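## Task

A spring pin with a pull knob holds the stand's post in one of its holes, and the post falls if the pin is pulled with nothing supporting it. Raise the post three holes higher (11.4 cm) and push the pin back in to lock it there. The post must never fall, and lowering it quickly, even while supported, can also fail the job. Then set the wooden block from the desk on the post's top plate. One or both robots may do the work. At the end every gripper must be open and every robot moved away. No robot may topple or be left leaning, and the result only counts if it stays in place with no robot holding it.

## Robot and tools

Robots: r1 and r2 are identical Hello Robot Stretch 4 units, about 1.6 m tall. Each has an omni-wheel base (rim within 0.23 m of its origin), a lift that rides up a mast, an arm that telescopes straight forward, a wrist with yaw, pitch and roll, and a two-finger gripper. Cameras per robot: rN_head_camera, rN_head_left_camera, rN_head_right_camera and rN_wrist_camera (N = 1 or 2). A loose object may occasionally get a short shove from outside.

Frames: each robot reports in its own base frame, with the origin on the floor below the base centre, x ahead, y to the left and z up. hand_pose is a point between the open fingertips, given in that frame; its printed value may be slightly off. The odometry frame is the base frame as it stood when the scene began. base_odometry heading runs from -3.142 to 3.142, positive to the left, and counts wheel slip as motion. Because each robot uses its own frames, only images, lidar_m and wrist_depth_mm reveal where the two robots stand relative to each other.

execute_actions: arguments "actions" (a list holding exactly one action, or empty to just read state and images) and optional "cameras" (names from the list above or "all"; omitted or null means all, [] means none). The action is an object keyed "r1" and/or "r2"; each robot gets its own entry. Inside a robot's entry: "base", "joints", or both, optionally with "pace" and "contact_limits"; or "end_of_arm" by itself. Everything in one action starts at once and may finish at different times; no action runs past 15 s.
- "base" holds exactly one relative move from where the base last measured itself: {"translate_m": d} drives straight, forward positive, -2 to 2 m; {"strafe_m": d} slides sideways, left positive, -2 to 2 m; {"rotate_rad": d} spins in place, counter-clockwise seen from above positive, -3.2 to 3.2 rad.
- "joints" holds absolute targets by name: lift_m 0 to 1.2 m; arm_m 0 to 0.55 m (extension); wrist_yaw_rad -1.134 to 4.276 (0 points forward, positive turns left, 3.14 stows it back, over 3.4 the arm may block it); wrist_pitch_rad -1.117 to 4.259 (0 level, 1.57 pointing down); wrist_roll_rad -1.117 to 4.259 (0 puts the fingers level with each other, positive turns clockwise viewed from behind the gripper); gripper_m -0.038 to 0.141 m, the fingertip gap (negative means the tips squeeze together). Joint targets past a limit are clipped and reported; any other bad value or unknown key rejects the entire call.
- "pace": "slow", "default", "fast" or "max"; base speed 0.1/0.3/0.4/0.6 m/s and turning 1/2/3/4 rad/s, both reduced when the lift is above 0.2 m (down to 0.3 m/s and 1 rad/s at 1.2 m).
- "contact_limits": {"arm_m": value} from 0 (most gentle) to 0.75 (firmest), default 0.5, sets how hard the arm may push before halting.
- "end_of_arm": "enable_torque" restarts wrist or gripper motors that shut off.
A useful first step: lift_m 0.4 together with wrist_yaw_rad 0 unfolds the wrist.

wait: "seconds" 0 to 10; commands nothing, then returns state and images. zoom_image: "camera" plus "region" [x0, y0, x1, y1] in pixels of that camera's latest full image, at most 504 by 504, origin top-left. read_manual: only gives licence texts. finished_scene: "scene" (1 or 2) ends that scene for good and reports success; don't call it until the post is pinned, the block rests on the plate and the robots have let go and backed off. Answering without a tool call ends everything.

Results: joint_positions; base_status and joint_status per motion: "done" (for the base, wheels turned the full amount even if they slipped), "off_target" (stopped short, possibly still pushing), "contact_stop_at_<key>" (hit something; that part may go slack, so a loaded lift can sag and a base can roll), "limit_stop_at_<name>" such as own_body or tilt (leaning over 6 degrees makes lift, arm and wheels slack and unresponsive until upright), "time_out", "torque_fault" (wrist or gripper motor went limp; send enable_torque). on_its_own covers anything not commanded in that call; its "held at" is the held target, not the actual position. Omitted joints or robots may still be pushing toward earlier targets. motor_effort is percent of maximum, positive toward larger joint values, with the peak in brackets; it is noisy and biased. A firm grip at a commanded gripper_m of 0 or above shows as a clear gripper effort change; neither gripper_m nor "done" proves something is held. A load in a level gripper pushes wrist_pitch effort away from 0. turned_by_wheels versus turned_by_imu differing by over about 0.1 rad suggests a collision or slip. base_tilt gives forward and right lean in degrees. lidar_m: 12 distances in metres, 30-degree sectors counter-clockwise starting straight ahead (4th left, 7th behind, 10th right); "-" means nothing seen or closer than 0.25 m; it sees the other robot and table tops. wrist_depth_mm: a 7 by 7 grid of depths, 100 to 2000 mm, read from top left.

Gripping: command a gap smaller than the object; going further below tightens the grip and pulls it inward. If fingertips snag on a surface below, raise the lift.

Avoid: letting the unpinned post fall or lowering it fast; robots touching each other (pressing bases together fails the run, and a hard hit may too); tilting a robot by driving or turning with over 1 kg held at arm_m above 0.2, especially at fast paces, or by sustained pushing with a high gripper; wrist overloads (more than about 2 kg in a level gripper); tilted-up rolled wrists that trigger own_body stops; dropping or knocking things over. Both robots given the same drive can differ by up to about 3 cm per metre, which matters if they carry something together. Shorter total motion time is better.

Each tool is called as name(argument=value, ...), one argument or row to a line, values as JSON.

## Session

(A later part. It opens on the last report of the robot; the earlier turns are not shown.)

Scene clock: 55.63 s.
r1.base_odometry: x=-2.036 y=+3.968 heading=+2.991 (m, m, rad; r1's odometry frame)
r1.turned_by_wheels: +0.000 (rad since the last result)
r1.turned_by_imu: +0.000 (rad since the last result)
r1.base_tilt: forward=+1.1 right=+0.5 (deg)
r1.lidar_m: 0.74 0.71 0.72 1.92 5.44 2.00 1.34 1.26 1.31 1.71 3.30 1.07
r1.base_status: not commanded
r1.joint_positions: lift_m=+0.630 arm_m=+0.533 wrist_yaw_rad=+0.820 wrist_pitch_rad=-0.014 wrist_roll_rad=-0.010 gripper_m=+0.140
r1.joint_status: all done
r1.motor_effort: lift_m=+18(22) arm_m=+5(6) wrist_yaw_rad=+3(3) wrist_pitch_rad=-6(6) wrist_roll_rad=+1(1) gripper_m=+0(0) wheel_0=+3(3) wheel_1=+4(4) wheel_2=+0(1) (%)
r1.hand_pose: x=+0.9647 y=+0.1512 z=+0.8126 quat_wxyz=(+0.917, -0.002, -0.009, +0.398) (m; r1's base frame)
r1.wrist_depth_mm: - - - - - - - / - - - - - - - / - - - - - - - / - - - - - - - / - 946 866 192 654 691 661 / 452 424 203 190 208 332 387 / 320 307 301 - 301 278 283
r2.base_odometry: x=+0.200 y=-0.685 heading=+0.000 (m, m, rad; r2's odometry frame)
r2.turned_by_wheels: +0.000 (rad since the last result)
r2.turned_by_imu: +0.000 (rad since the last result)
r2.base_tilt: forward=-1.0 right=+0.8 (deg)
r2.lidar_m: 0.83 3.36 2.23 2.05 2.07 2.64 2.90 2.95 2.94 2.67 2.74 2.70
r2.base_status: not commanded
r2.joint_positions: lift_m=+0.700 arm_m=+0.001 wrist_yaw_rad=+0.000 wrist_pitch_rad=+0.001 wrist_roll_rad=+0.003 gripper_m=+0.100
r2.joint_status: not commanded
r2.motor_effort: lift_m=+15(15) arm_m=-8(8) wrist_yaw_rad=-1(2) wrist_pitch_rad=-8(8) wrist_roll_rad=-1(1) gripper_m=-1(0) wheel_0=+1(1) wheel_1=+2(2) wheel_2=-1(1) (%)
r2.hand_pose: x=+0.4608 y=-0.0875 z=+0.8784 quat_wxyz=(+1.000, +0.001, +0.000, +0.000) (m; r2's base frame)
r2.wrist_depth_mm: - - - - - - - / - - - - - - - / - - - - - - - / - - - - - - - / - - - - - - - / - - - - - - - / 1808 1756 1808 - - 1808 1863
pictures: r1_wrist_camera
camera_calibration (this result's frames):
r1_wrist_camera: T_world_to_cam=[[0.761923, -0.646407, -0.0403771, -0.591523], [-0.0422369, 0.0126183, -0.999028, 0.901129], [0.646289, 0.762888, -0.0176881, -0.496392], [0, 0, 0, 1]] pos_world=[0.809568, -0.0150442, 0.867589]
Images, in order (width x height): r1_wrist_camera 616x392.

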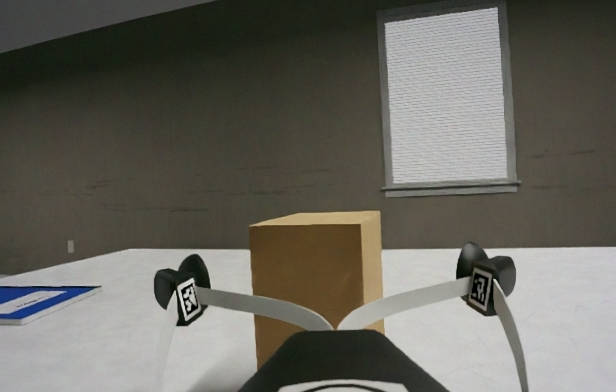

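execute_actions(
  actions=[
    {"r1":{"joints":{"arm_m":0.522,"gripper_m":0.02}}},
  ],
  cameras=[],
)

execute_actions(
  actions=[
    {"r1":{"joints":{"lift_m":0.68},"pace":"fast"}},
  ],
  cameras=["r1_wrist_camera"],
)

execute_actions(
  actions=[
    {"r1":{"base":{"rotate_rad":1.57},"joints":{"lift_m":0.85,"arm_m":0.15,"wrist_yaw_rad":0}}},
  ],
  cameras=[],
)

execute_actions(
  actions=[
    {"r1":{"base":{"translate_m":1.15},"pace":"fast"}},
  ],
  cameras=["r1_wrist_camera","r1_head_camera","r2_wrist_camera"],
)

Scene clock: 58.63 s.
r1.base_odometry: x=-2.036 y=+3.968 heading=+2.991 (m, m, rad; r1's odometry frame)
r1.turned_by_wheels: +0.000 (rad since the last result)
r1.turned_by_imu: +0.000 (rad since the last result)
r1.base_tilt: forward=+0.8 right=+0.4 (deg)
r1.lidar_m: 0.75 0.69 0.73 1.95 5.43 1.98 1.35 1.25 1.31 1.74 3.29 1.08
r1.base_status: not commanded
r1.joint_positions: lift_m=+0.630 arm_m=+0.523 wrist_yaw_rad=+0.820 wrist_pitch_rad=-0.014 wrist_roll_rad=-0.010 gripper_m=+0.020
r1.joint_status: all done
r1.motor_effort: lift_m=+18(18) arm_m=-6(8) wrist_yaw_rad=+2(1) wrist_pitch_rad=-5(6) wrist_roll_rad=+0(1) gripper_m=-15(17) wheel_0=+3(3) wheel_1=+4(4) wheel_2=+1(0) (%)
r1.hand_pose: x=+0.9546 y=+0.1513 z=+0.8126 quat_wxyz=(+0.917, -0.002, -0.009, +0.399) (m; r1's base frame)
r1.wrist_depth_mm: - - - - - - - / - - - - - - - / - - - - - - - / - - - - - - - / - 917 878 189 213 707 676 / 449 462 192 189 185 340 384 / 319 306 303 - 303 278 283
r2.base_odometry: x=+0.200 y=-0.685 heading=+0.000 (m, m, rad; r2's odometry frame)
r2.turned_by_wheels: +0.000 (rad since the last result)
r2.turned_by_imu: -0.001 (rad since the last result)
r2.base_tilt: forward=-0.9 right=+0.8 (deg)
r2.lidar_m: 0.82 3.36 2.23 2.04 2.06 2.60 2.91 2.93 2.96 2.68 2.74 2.69
r2.base_status: not commanded
r2.joint_positions: lift_m=+0.700 arm_m=+0.001 wrist_yaw_rad=+0.000 wrist_pitch_rad=+0.001 wrist_roll_rad=+0.003 gripper_m=+0.100
r2.joint_status: not commanded
r2.motor_effort: lift_m=+15(15) arm_m=-8(8) wrist_yaw_rad=-2(2) wrist_pitch_rad=-8(8) wrist_roll_rad=+0(0) gripper_m=+1(1) wheel_0=+1(2) wheel_1=+2(2) wheel_2=-1(0) (%)
r2.hand_pose: x=+0.4608 y=-0.0875 z=+0.8784 quat_wxyz=(+1.000, +0.001, +0.000, +0.000) (m; r2's base frame)
r2.wrist_depth_mm: - - - - - - - / - - - - - - - / - - - - - - - / - - - - - - - / - - - - - - - / - - - - - - - / 1808 1863 1863 - - 1808 1921
pictures: none
No camera images: the call's "cameras" was empty. Leave "cameras" out to get every camera's image.

Scene clock: 59.57 s.
r1.base_odometry: x=-2.036 y=+3.968 heading=+2.991 (m, m, rad; r1's odometry frame)
r1.turned_by_wheels: +0.000 (rad since the last result)
r1.turned_by_imu: +0.000 (rad since the last result)
r1.base_tilt: forward=+0.9 right=+0.6 (deg)
r1.lidar_m: 0.74 0.70 0.75 1.94 5.43 1.96 1.37 1.27 1.31 1.73 3.30 1.06
r1.base_status: not commanded
r1.joint_positions: lift_m=+0.680 arm_m=+0.523 wrist_yaw_rad=+0.820 wrist_pitch_rad=-0.011 wrist_roll_rad=-0.010 gripper_m=+0.020
r1.joint_status: all done
r1.motor_effort: lift_m=+24(27) arm_m=-6(5) wrist_yaw_rad=+2(2) wrist_pitch_rad=-15(17) wrist_roll_rad=+0(1) gripper_m=-16(14) wheel_0=+3(2) wheel_1=+4(4) wheel_2=+1(1) (%)
r1.hand_pose: x=+0.9546 y=+0.1513 z=+0.8612 quat_wxyz=(+0.917, -0.002, -0.007, +0.399) (m; r1's base frame)
r1.wrist_depth_mm: - - - - - - - / - - - - - - - / - - - - - - - / - - - - - - - / - - - 189 213 - - / 627 621 191 188 185 178 504 / 418 404 399 - 402 368 375
r2.base_odometry: x=+0.200 y=-0.685 heading=+0.000 (m, m, rad; r2's odometry frame)
r2.turned_by_wheels: +0.000 (rad since the last result)
r2.turned_by_imu: +0.000 (rad since the last result)
r2.base_tilt: forward=-0.8 right=+0.8 (deg)
r2.lidar_m: 0.85 3.36 2.21 2.04 2.08 2.64 2.90 2.93 2.91 2.68 2.71 2.70
r2.base_status: not commanded
r2.joint_positions: lift_m=+0.700 arm_m=+0.001 wrist_yaw_rad=+0.000 wrist_pitch_rad=+0.001 wrist_roll_rad=+0.003 gripper_m=+0.100
r2.joint_status: not commanded
r2.motor_effort: lift_m=+15(15) arm_m=-7(8) wrist_yaw_rad=+0(2) wrist_pitch_rad=-8(7) wrist_roll_rad=+0(1) gripper_m=+0(0) wheel_0=+1(1) wheel_1=+2(2) wheel_2=-1(1) (%)
r2.hand_pose: x=+0.4608 y=-0.0875 z=+0.8784 quat_wxyz=(+1.000, +0.001, +0.000, +0.000) (m; r2's base frame)
r2.wrist_depth_mm: - - - - - - - / - - - - - - - / - - - - - - - / - - - - - - - / - - - - - - - / - - - - - - - / 1808 1808 1863 - - 1756 1863
pictures: r1_wrist_camera
camera_calibration (this result's frames):
r1_wrist_camera: T_world_to_cam=[[0.762072, -0.646222, -0.0405275, -0.581811], [-0.0444183, 0.0102679, -0.99896, 0.951616], [0.645967, 0.76308, -0.0208792, -0.486034], [0, 0, 0, 1]] pos_world=[0.799614, -0.0148674, 0.916899]
Images, in order (width x height): r1_wrist_camera 616x392.

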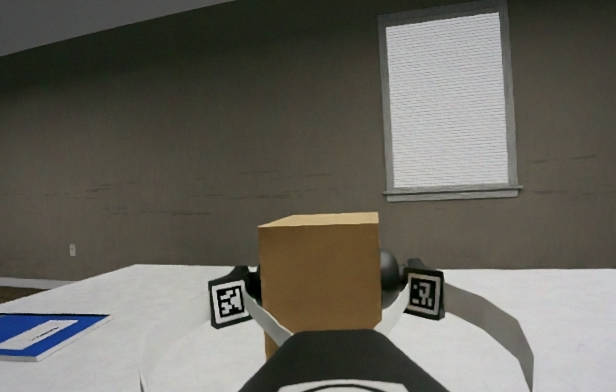

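Scene clock: 61.77 s.
r1.base_odometry: x=-2.036 y=+3.968 heading=-1.723 (m, m, rad; r1's odometry frame)
r1.turned_by_wheels: +1.570 (rad since the last result)
r1.turned_by_imu: +1.545 (rad since the last result)
r1.base_tilt: forward=+0.9 right=+0.5 (deg)
r1.lidar_m: 0.58 5.41 1.94 1.37 1.27 1.32 1.75 3.30 1.06 0.73 0.69 0.74
r1.base_status: done
r1.joint_positions: lift_m=+0.850 arm_m=+0.151 wrist_yaw_rad=+0.000 wrist_pitch_rad=-0.011 wrist_roll_rad=-0.010 gripper_m=+0.020
r1.joint_status: all done
r1.motor_effort: lift_m=+25(26) arm_m=-5(2) wrist_yaw_rad=+2(7) wrist_pitch_rad=-15(16) wrist_roll_rad=+1(1) gripper_m=-16(15) wheel_0=-3(11) wheel_1=-1(11) wheel_2=+0(10) (%)
r1.hand_pose: x=+0.6104 y=-0.0874 z=+1.0311 quat_wxyz=(+1.000, -0.005, -0.006, +0.000) (m; r1's base frame)
r1.wrist_depth_mm: - - - - - - - / - - - - - - - / - - - - - - - / - - - - - - - / - - - 189 214 - - / - - 191 187 185 - - / - - - - - - -
r2.base_odometry: x=+0.200 y=-0.685 heading=+0.000 (m, m, rad; r2's odometry frame)
r2.turned_by_wheels: +0.000 (rad since the last result)
r2.turned_by_imu: -0.001 (rad since the last result)
r2.base_tilt: forward=-1.1 right=+0.8 (deg)
r2.lidar_m: 0.85 3.35 2.22 2.04 2.07 2.61 2.89 2.95 2.96 2.65 2.72 2.27
r2.base_status: not commanded
r2.joint_positions: lift_m=+0.700 arm_m=+0.001 wrist_yaw_rad=+0.000 wrist_pitch_rad=+0.001 wrist_roll_rad=+0.003 gripper_m=+0.100
r2.joint_status: not commanded
r2.motor_effort: lift_m=+15(15) arm_m=-8(8) wrist_yaw_rad=-2(2) wrist_pitch_rad=-8(8) wrist_roll_rad=-1(2) gripper_m=+1(1) wheel_0=+2(1) wheel_1=+2(2) wheel_2=-1(1) (%)
r2.hand_pose: x=+0.4608 y=-0.0875 z=+0.8784 quat_wxyz=(+1.000, +0.001, +0.000, +0.000) (m; r2's base frame)
r2.wrist_depth_mm: - - - - - - - / - - - - - - - / - - - - - - - / - - - - - - - / - - - - - - - / - - - - - - - / 1808 1808 1863 - - 1756 1863
pictures: none
No camera images: the call's "cameras" was empty. Leave "cameras" out to get every camera's image.

Scene clock: 66.10 s.
r1.base_odometry: x=-2.209 y=+2.831 heading=-1.722 (m, m, rad; r1's odometry frame)
r1.turned_by_wheels: +0.000 (rad since the last result)
r1.turned_by_imu: -0.003 (rad since the last result)
r1.base_tilt: forward=+0.9 right=+0.4 (deg)
r1.lidar_m: 0.58 4.44 2.89 2.03 1.90 1.96 2.58 0.66 0.66 0.91 2.81 0.86
r1.base_status: done
r1.joint_positions: lift_m=+0.850 arm_m=+0.151 wrist_yaw_rad=+0.000 wrist_pitch_rad=-0.011 wrist_roll_rad=-0.010 gripper_m=+0.020
r1.joint_status: not commanded
r1.motor_effort: lift_m=+25(26) arm_m=-5(6) wrist_yaw_rad=+2(2) wrist_pitch_rad=-16(15) wrist_roll_rad=+1(0) gripper_m=-13(15) wheel_0=+1(9) wheel_1=+2(7) wheel_2=+1(10) (%)
r1.hand_pose: x=+0.6103 y=-0.0874 z=+1.0311 quat_wxyz=(+1.000, -0.005, -0.006, +0.000) (m; r1's base frame)
r1.wrist_depth_mm: - - - - - - - / - - - - - - - / - - - - - - - / - - - - - - - / - - 1430 188 215 - - / - - 190 189 185 178 - / - - - - - - -
r2.base_odometry: x=+0.200 y=-0.685 heading=+0.000 (m, m, rad; r2's odometry frame)
r2.turned_by_wheels: +0.000 (rad since the last result)
r2.turned_by_imu: -0.001 (rad since the last result)
r2.base_tilt: forward=-1.0 right=+0.8 (deg)
r2.lidar_m: 0.84 3.33 2.19 2.04 2.06 2.62 2.89 2.94 2.92 2.67 2.73 1.26
r2.base_status: not commanded
r2.joint_positions: lift_m=+0.700 arm_m=+0.001 wrist_yaw_rad=+0.000 wrist_pitch_rad=+0.001 wrist_roll_rad=+0.003 gripper_m=+0.100
r2.joint_status: not commanded
r2.motor_effort: lift_m=+15(15) arm_m=-8(8) wrist_yaw_rad=-2(2) wrist_pitch_rad=-8(8) wrist_roll_rad=-1(1) gripper_m=+2(2) wheel_0=+2(2) wheel_1=+2(2) wheel_2=-1(1) (%)
r2.hand_pose: x=+0.4608 y=-0.0875 z=+0.8784 quat_wxyz=(+1.000, +0.001, +0.000, +0.000) (m; r2's base frame)
r2.wrist_depth_mm: - - - - - - - / - - - - - - - / - - - - 1078 - - / - - - - - - - / - - - - - - - / - - - - 1499 - - / 1808 1808 1863 - 1499 1430 1863
pictures: r1_head_camera, r1_wrist_camera, r2_wrist_camera
camera_calibration (this result's frames):
r1_wrist_camera: T_world_to_cam=[[0.047299, -0.998058, -0.0405346, -0.0613588], [-0.0229201, 0.0394849, -0.998957, 1.09794], [0.998618, 0.0481787, -0.021008, -0.355509], [0, 0, 0, 1]] pos_world=[0.383084, -0.0874636, 1.08684]
r2_wrist_camera: T_world_to_cam=[[0.00727984, -0.999542, 0.0293836, -0.115976], [-0.0326079, -0.0296061, -0.99903, 0.939401], [0.999442, 0.00631464, -0.0328085, -0.205958], [0, 0, 0, 1]] pos_world=[0.237319, -0.0868105, 0.93514]
Images, in order (width x height): r1_head_camera 420x560, r1_wrist_camera 616x392, r2_wrist_camera 616x392.

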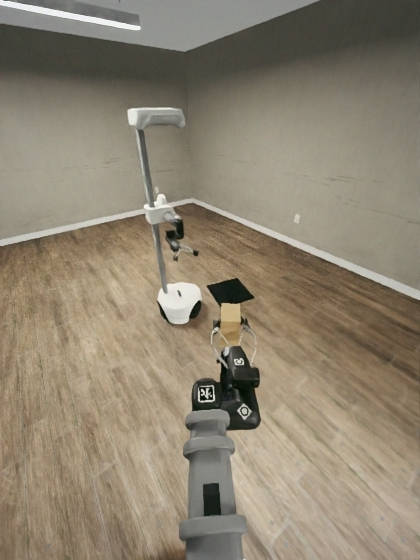

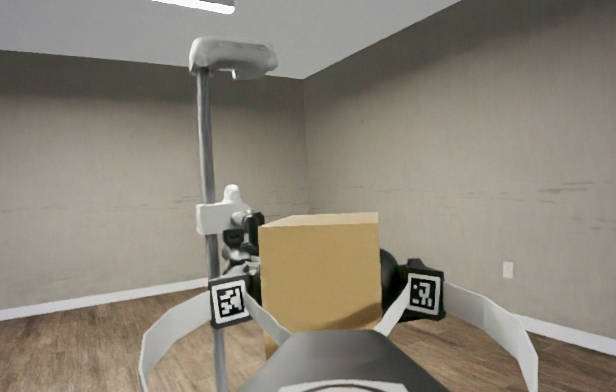

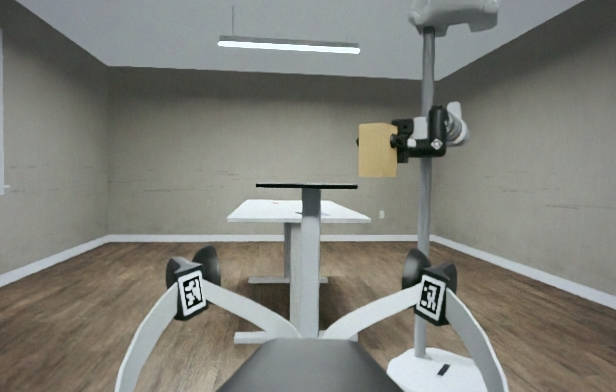

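execute_actions(
  actions=[
    {"r1":{"base":{"strafe_m":-0.025},"joints":{"lift_m":0.86,"arm_m":0.44}}},
  ],
  cameras=["r2_head_camera","r1_head_camera","r2_wrist_camera"],
)

Scene clock: 68.43 s.
r1.base_odometry: x=-2.234 y=+2.835 heading=-1.722 (m, m, rad; r1's odometry frame)
r1.turned_by_wheels: +0.000 (rad since the last result)
r1.turned_by_imu: +0.000 (rad since the last result)
r1.base_tilt: forward=+1.0 right=+0.4 (deg)
r1.lidar_m: 0.81 4.47 2.92 2.05 1.94 2.00 2.63 0.67 0.66 0.90 2.79 2.87
r1.base_status: done
r1.joint_positions: lift_m=+0.860 arm_m=+0.439 wrist_yaw_rad=+0.000 wrist_pitch_rad=-0.011 wrist_roll_rad=-0.010 gripper_m=+0.020
r1.joint_status: all done
r1.motor_effort: lift_m=+25(26) arm_m=+5(6) wrist_yaw_rad=+3(4) wrist_pitch_rad=-15(16) wrist_roll_rad=+1(1) gripper_m=-16(14) wheel_0=+1(11) wheel_1=-1(8) wheel_2=+0(3) (%)
r1.hand_pose: x=+0.8984 y=-0.0874 z=+1.0411 quat_wxyz=(+1.000, -0.005, -0.006, +0.000) (m; r1's base frame)
r1.wrist_depth_mm: - - 1042 - - - - / - - - - - - - / - - - - - - - / - - - - - - - / - - 917 188 214 - - / - - 191 188 185 178 - / - - - - - - -
r2.base_odometry: x=+0.200 y=-0.685 heading=+0.000 (m, m, rad; r2's odometry frame)
r2.turned_by_wheels: +0.000 (rad since the last result)
r2.turned_by_imu: -0.001 (rad since the last result)
r2.base_tilt: forward=-1.0 right=+0.7 (deg)
r2.lidar_m: 0.83 3.35 2.21 2.04 2.07 2.62 2.91 2.95 2.95 2.68 2.71 1.15
r2.base_status: not commanded
r2.joint_positions: lift_m=+0.700 arm_m=+0.001 wrist_yaw_rad=+0.000 wrist_pitch_rad=+0.001 wrist_roll_rad=+0.003 gripper_m=+0.100
r2.joint_status: not commanded
r2.motor_effort: lift_m=+15(15) arm_m=-8(8) wrist_yaw_rad=-1(3) wrist_pitch_rad=-8(8) wrist_roll_rad=+1(1) gripper_m=-1(3) wheel_0=+1(1) wheel_1=+2(2) wheel_2=-1(0) (%)
r2.hand_pose: x=+0.4608 y=-0.0875 z=+0.8784 quat_wxyz=(+1.000, +0.001, +0.000, +0.000) (m; r2's base frame)
r2.wrist_depth_mm: - - - - - - - / - - - - - - - / - - - 640 1160 - - / - - - - - - - / - - - - - - - / - - - - - - - / 1808 1808 1863 - 1499 1464 1863
pictures: r1_head_camera, r2_head_camera, r2_wrist_camera
camera_calibration (this result's frames):
r2_wrist_camera: T_world_to_cam=[[0.00727997, -0.999542, 0.0293836, -0.115976], [-0.0326078, -0.0296061, -0.99903, 0.939401], [0.999442, 0.00631477, -0.0328084, -0.205958], [0, 0, 0, 1]] pos_world=[0.237319, -0.0868105, 0.93514]
Images, in order (width x height): r1_head_camera 420x560, r2_head_camera 420x560, r2_wrist_camera 616x392.

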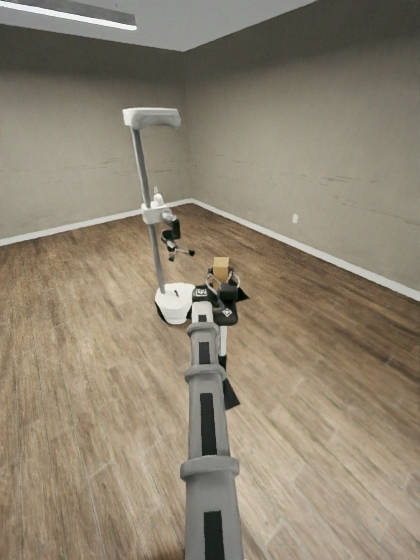

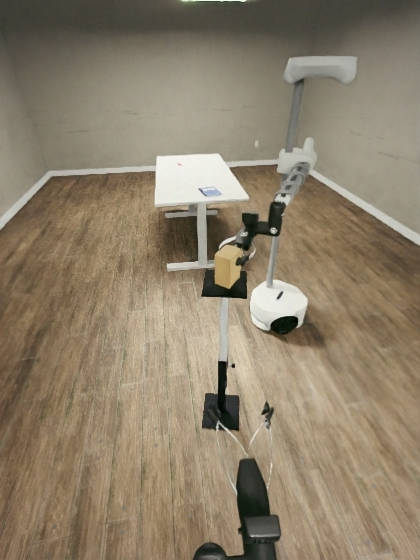

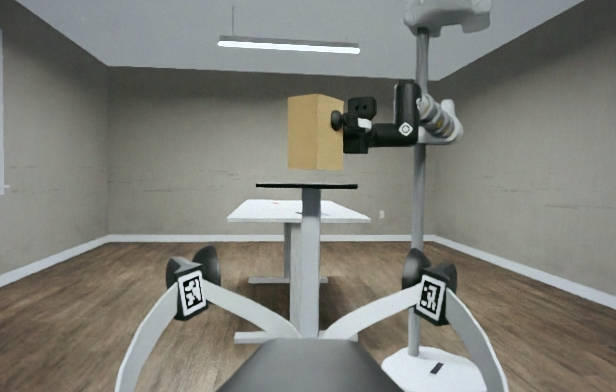

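execute_actions(
  actions=[
    {"r1":{"base":{"strafe_m":-0.015}}},
  ],
  cameras=[],
)

execute_actions(
  actions=[
    {"r1":{"joints":{"lift_m":0.833},"pace":"slow"}},
  ],
  cameras=["r2_wrist_camera"],
)

execute_actions(
  actions=[
    {"r1":{"joints":{"gripper_m":0.11,"arm_m":0.432}}},
  ],
  cameras=[],
)

execute_actions(
  actions=[
    {"r1":{"joints":{"arm_m":0},"pace":"fast"}},
  ],
  cameras=["r2_head_camera"],
)

Scene clock: 69.77 s.
r1.base_odometry: x=-2.249 y=+2.837 heading=-1.722 (m, m, rad; r1's odometry frame)
r1.turned_by_wheels: +0.000 (rad since the last result)
r1.turned_by_imu: +0.000 (rad since the last result)
r1.base_tilt: forward=+1.0 right=+0.6 (deg)
r1.lidar_m: 0.78 4.49 2.94 2.07 1.95 1.99 2.64 0.64 0.66 0.89 2.78 2.83
r1.base_status: done
r1.joint_positions: lift_m=+0.860 arm_m=+0.439 wrist_yaw_rad=+0.000 wrist_pitch_rad=-0.011 wrist_roll_rad=-0.010 gripper_m=+0.020
r1.joint_status: not commanded
r1.motor_effort: lift_m=+24(25) arm_m=+6(6) wrist_yaw_rad=+2(2) wrist_pitch_rad=-15(15) wrist_roll_rad=+0(1) gripper_m=-16(16) wheel_0=+4(10) wheel_1=-3(9) wheel_2=+0(6) (%)
r1.hand_pose: x=+0.8984 y=-0.0874 z=+1.0411 quat_wxyz=(+1.000, -0.005, -0.006, +0.000) (m; r1's base frame)
r1.wrist_depth_mm: - - 1078 - - - - / - - - - - - - / - - - - - - - / - - - - - - - / - - 976 189 215 - - / - - 191 188 185 178 - / - - - - - - -
r2.base_odometry: x=+0.200 y=-0.685 heading=+0.000 (m, m, rad; r2's odometry frame)
r2.turned_by_wheels: +0.000 (rad since the last result)
r2.turned_by_imu: +0.000 (rad since the last result)
r2.base_tilt: forward=-1.0 right=+0.7 (deg)
r2.lidar_m: 0.86 3.36 2.23 2.03 2.07 2.63 2.90 2.95 2.95 2.67 2.74 1.17
r2.base_status: not commanded
r2.joint_positions: lift_m=+0.700 arm_m=+0.001 wrist_yaw_rad=+0.000 wrist_pitch_rad=+0.001 wrist_roll_rad=+0.003 gripper_m=+0.100
r2.joint_status: not commanded
r2.motor_effort: lift_m=+15(15) arm_m=-8(8) wrist_yaw_rad=-1(2) wrist_pitch_rad=-8(8) wrist_roll_rad=+0(1) gripper_m=+0(3) wheel_0=+1(2) wheel_1=+2(2) wheel_2=-1(1) (%)
r2.hand_pose: x=+0.4608 y=-0.0875 z=+0.8784 quat_wxyz=(+1.000, +0.001, +0.000, +0.000) (m; r2's base frame)
r2.wrist_depth_mm: - - - - - - - / - - - - - - - / - - - 640 1229 - - / - - - - - - - / - - - - - - - / - - - - 1537 - - / 1808 1808 1863 - 1464 1464 1863
pictures: none
No camera images: the call's "cameras" was empty. Leave "cameras" out to get every camera's image.

Scene clock: 70.80 s.
r1.base_odometry: x=-2.249 y=+2.837 heading=-1.722 (m, m, rad; r1's odometry frame)
r1.turned_by_wheels: +0.000 (rad since the last result)
r1.turned_by_imu: +0.000 (rad since the last result)
r1.base_tilt: forward=+0.8 right=+0.6 (deg)
r1.lidar_m: 0.84 4.48 2.95 2.07 1.95 2.01 2.64 0.66 0.65 0.88 2.78 2.85
r1.base_status: not commanded
r1.joint_positions: lift_m=+0.833 arm_m=+0.439 wrist_yaw_rad=+0.000 wrist_pitch_rad=-0.012 wrist_roll_rad=-0.010 gripper_m=+0.020
r1.joint_status: all done
r1.motor_effort: lift_m=+19(24) arm_m=+6(6) wrist_yaw_rad=+2(2) wrist_pitch_rad=-12(16) wrist_roll_rad=+1(0) gripper_m=-15(16) wheel_0=+3(4) wheel_1=-3(3) wheel_2=+0(0) (%)
r1.hand_pose: x=+0.8984 y=-0.0874 z=+1.0150 quat_wxyz=(+1.000, -0.005, -0.006, +0.000) (m; r1's base frame)
r1.wrist_depth_mm: - - 1078 - - - - / - - - - - - - / - - - - - - - / - - - - - - - / - - 904 189 214 - - / - - 190 188 185 178 - / - - - - - - -
r2.base_odometry: x=+0.200 y=-0.685 heading=+0.000 (m, m, rad; r2's odometry frame)
r2.turned_by_wheels: +0.000 (rad since the last result)
r2.turned_by_imu: +0.000 (rad since the last result)
r2.base_tilt: forward=-1.0 right=+0.8 (deg)
r2.lidar_m: 0.84 3.33 2.24 2.04 2.08 2.61 2.89 2.95 2.95 2.66 2.70 1.18
r2.base_status: not commanded
r2.joint_positions: lift_m=+0.700 arm_m=+0.001 wrist_yaw_rad=+0.000 wrist_pitch_rad=+0.001 wrist_roll_rad=+0.003 gripper_m=+0.100
r2.joint_status: not commanded
r2.motor_effort: lift_m=+15(15) arm_m=-8(8) wrist_yaw_rad=-1(2) wrist_pitch_rad=-8(8) wrist_roll_rad=+0(1) gripper_m=+1(2) wheel_0=+2(2) wheel_1=+2(2) wheel_2=-1(0) (%)
r2.hand_pose: x=+0.4608 y=-0.0875 z=+0.8784 quat_wxyz=(+1.000, +0.001, +0.000, +0.000) (m; r2's base frame)
r2.wrist_depth_mm: - - - - - - - / - - - - - - - / - - - 647 976 - - / - - - 691 - - - / - - - - - - - / - - - - 1499 - - / 1863 1808 1808 - 1499 1464 1863
pictures: r2_wrist_camera
camera_calibration (this result's frames):
r2_wrist_camera: T_world_to_cam=[[0.00727984, -0.999542, 0.0293836, -0.115976], [-0.0326079, -0.0296061, -0.99903, 0.939401], [0.999442, 0.00631464, -0.0328084, -0.205958], [0, 0, 0, 1]] pos_world=[0.237319, -0.0868105, 0.93514]
Images, in order (width x height): r2_wrist_camera 616x392.

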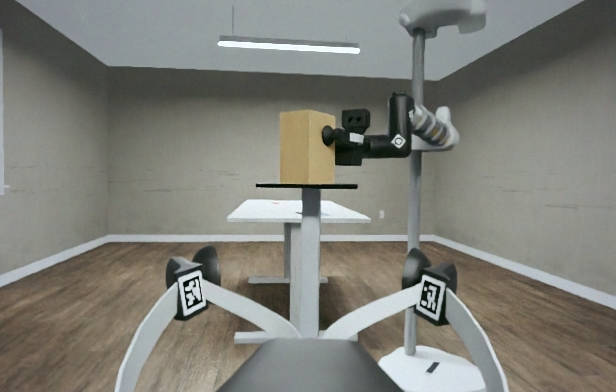

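Scene clock: 72.53 s.
r1.base_odometry: x=-2.249 y=+2.837 heading=-1.722 (m, m, rad; r1's odometry frame)
r1.turned_by_wheels: +0.000 (rad since the last result)
r1.turned_by_imu: +0.000 (rad since the last result)
r1.base_tilt: forward=+1.0 right=+0.5 (deg)
r1.lidar_m: 0.84 4.48 2.93 2.07 1.94 2.01 2.62 0.64 0.67 0.88 2.78 2.87
r1.base_status: not commanded
r1.joint_positions: lift_m=+0.833 arm_m=+0.433 wrist_yaw_rad=+0.000 wrist_pitch_rad=-0.014 wrist_roll_rad=-0.010 gripper_m=+0.110
r1.joint_status: all done
r1.motor_effort: lift_m=+19(18) arm_m=-5(8) wrist_yaw_rad=+2(2) wrist_pitch_rad=-7(11) wrist_roll_rad=+1(1) gripper_m=-1(15) wheel_0=+4(4) wheel_1=-3(3) wheel_2=+0(0) (%)
r1.hand_pose: x=+0.8923 y=-0.0874 z=+1.0155 quat_wxyz=(+1.000, -0.005, -0.007, +0.000) (m; r1's base frame)
r1.wrist_depth_mm: - - 1118 - - - - / - - - - - - - / - - - - - - - / - - - - - - - / - - 931 202 219 - - / - - 203 200 193 - - / - - - - - - -
r2.base_odometry: x=+0.200 y=-0.685 heading=+0.000 (m, m, rad; r2's odometry frame)
r2.turned_by_wheels: +0.000 (rad since the last result)
r2.turned_by_imu: -0.001 (rad since the last result)
r2.base_tilt: forward=-1.0 right=+0.8 (deg)
r2.lidar_m: 0.85 3.36 2.21 2.04 2.09 2.58 2.92 2.94 2.95 2.68 2.74 1.16
r2.base_status: not commanded
r2.joint_positions: lift_m=+0.700 arm_m=+0.001 wrist_yaw_rad=+0.000 wrist_pitch_rad=+0.001 wrist_roll_rad=+0.003 gripper_m=+0.100
r2.joint_status: not commanded
r2.motor_effort: lift_m=+15(15) arm_m=-8(8) wrist_yaw_rad=-1(2) wrist_pitch_rad=-8(8) wrist_roll_rad=-1(0) gripper_m=-1(1) wheel_0=+1(2) wheel_1=+2(2) wheel_2=-1(0) (%)
r2.hand_pose: x=+0.4608 y=-0.0875 z=+0.8784 quat_wxyz=(+1.000, +0.001, +0.000, +0.000) (m; r2's base frame)
r2.wrist_depth_mm: - - - - - - - / - - - - - - - / - - - 640 891 - - / - - - - - - - / - - - - - - - / - - - - 1499 - - / 1808 1808 1863 - 1499 1464 1863
pictures: none
No camera images: the call's "cameras" was empty. Leave "cameras" out to get every camera's image.

Scene clock: 74.50 s.
r1.base_odometry: x=-2.249 y=+2.837 heading=-1.722 (m, m, rad; r1's odometry frame)
r1.turned_by_wheels: +0.000 (rad since the last result)
r1.turned_by_imu: +0.000 (rad since the last result)
r1.base_tilt: forward=+1.0 right=+0.6 (deg)
r1.lidar_m: 0.77 4.47 2.93 2.08 1.95 2.01 2.66 0.65 0.65 0.92 2.78 2.85
r1.base_status: not commanded
r1.joint_positions: lift_m=+0.833 arm_m=+0.001 wrist_yaw_rad=+0.000 wrist_pitch_rad=-0.014 wrist_roll_rad=-0.010 gripper_m=+0.110
r1.joint_status: all done
r1.motor_effort: lift_m=+18(18) arm_m=-5(6) wrist_yaw_rad=+3(2) wrist_pitch_rad=-6(7) wrist_roll_rad=+1(1) gripper_m=+0(2) wheel_0=+4(4) wheel_1=-3(3) wheel_2=+0(0) (%)
r1.hand_pose: x=+0.4603 y=-0.0875 z=+1.0155 quat_wxyz=(+1.000, -0.005, -0.007, +0.000) (m; r1's base frame)
r1.wrist_depth_mm: - - - - - - - / - - 1661 - - - - / - - - - - - - / - - - - - - - / - - - 647 - - - / - - 204 640 - - - / - - - - - - -
r2.base_odometry: x=+0.200 y=-0.685 heading=+0.000 (m, m, rad; r2's odometry frame)
r2.turned_by_wheels: +0.000 (rad since the last result)
r2.turned_by_imu: -0.001 (rad since the last result)
r2.base_tilt: forward=-1.0 right=+0.8 (deg)
r2.lidar_m: 0.84 3.34 2.22 2.03 2.07 2.60 2.91 2.93 2.93 2.65 2.71 1.32
r2.base_status: not commanded
r2.joint_positions: lift_m=+0.700 arm_m=+0.001 wrist_yaw_rad=+0.000 wrist_pitch_rad=+0.001 wrist_roll_rad=+0.003 gripper_m=+0.100
r2.joint_status: not commanded
r2.motor_effort: lift_m=+15(15) arm_m=-7(8) wrist_yaw_rad=-1(0) wrist_pitch_rad=-7(8) wrist_roll_rad=+0(1) gripper_m=+0(3) wheel_0=+1(2) wheel_1=+2(2) wheel_2=-1(0) (%)
r2.hand_pose: x=+0.4608 y=-0.0875 z=+0.8784 quat_wxyz=(+1.000, +0.001, +0.000, +0.000) (m; r2's base frame)
r2.wrist_depth_mm: - - - - - - - / - - - - - - - / - - - 647 1464 - - / - - - - - - - / - - - - - - - / - - - - 1464 - - / 1808 1808 1863 - 1499 1464 1863
pictures: r2_head_camera
Images, in order (width x height): r2_head_camera 420x560.

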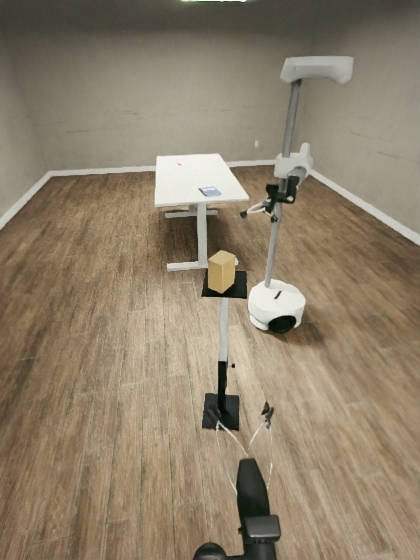

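finished_scene(
  scene=1,
)

The scene is finished: the task was done.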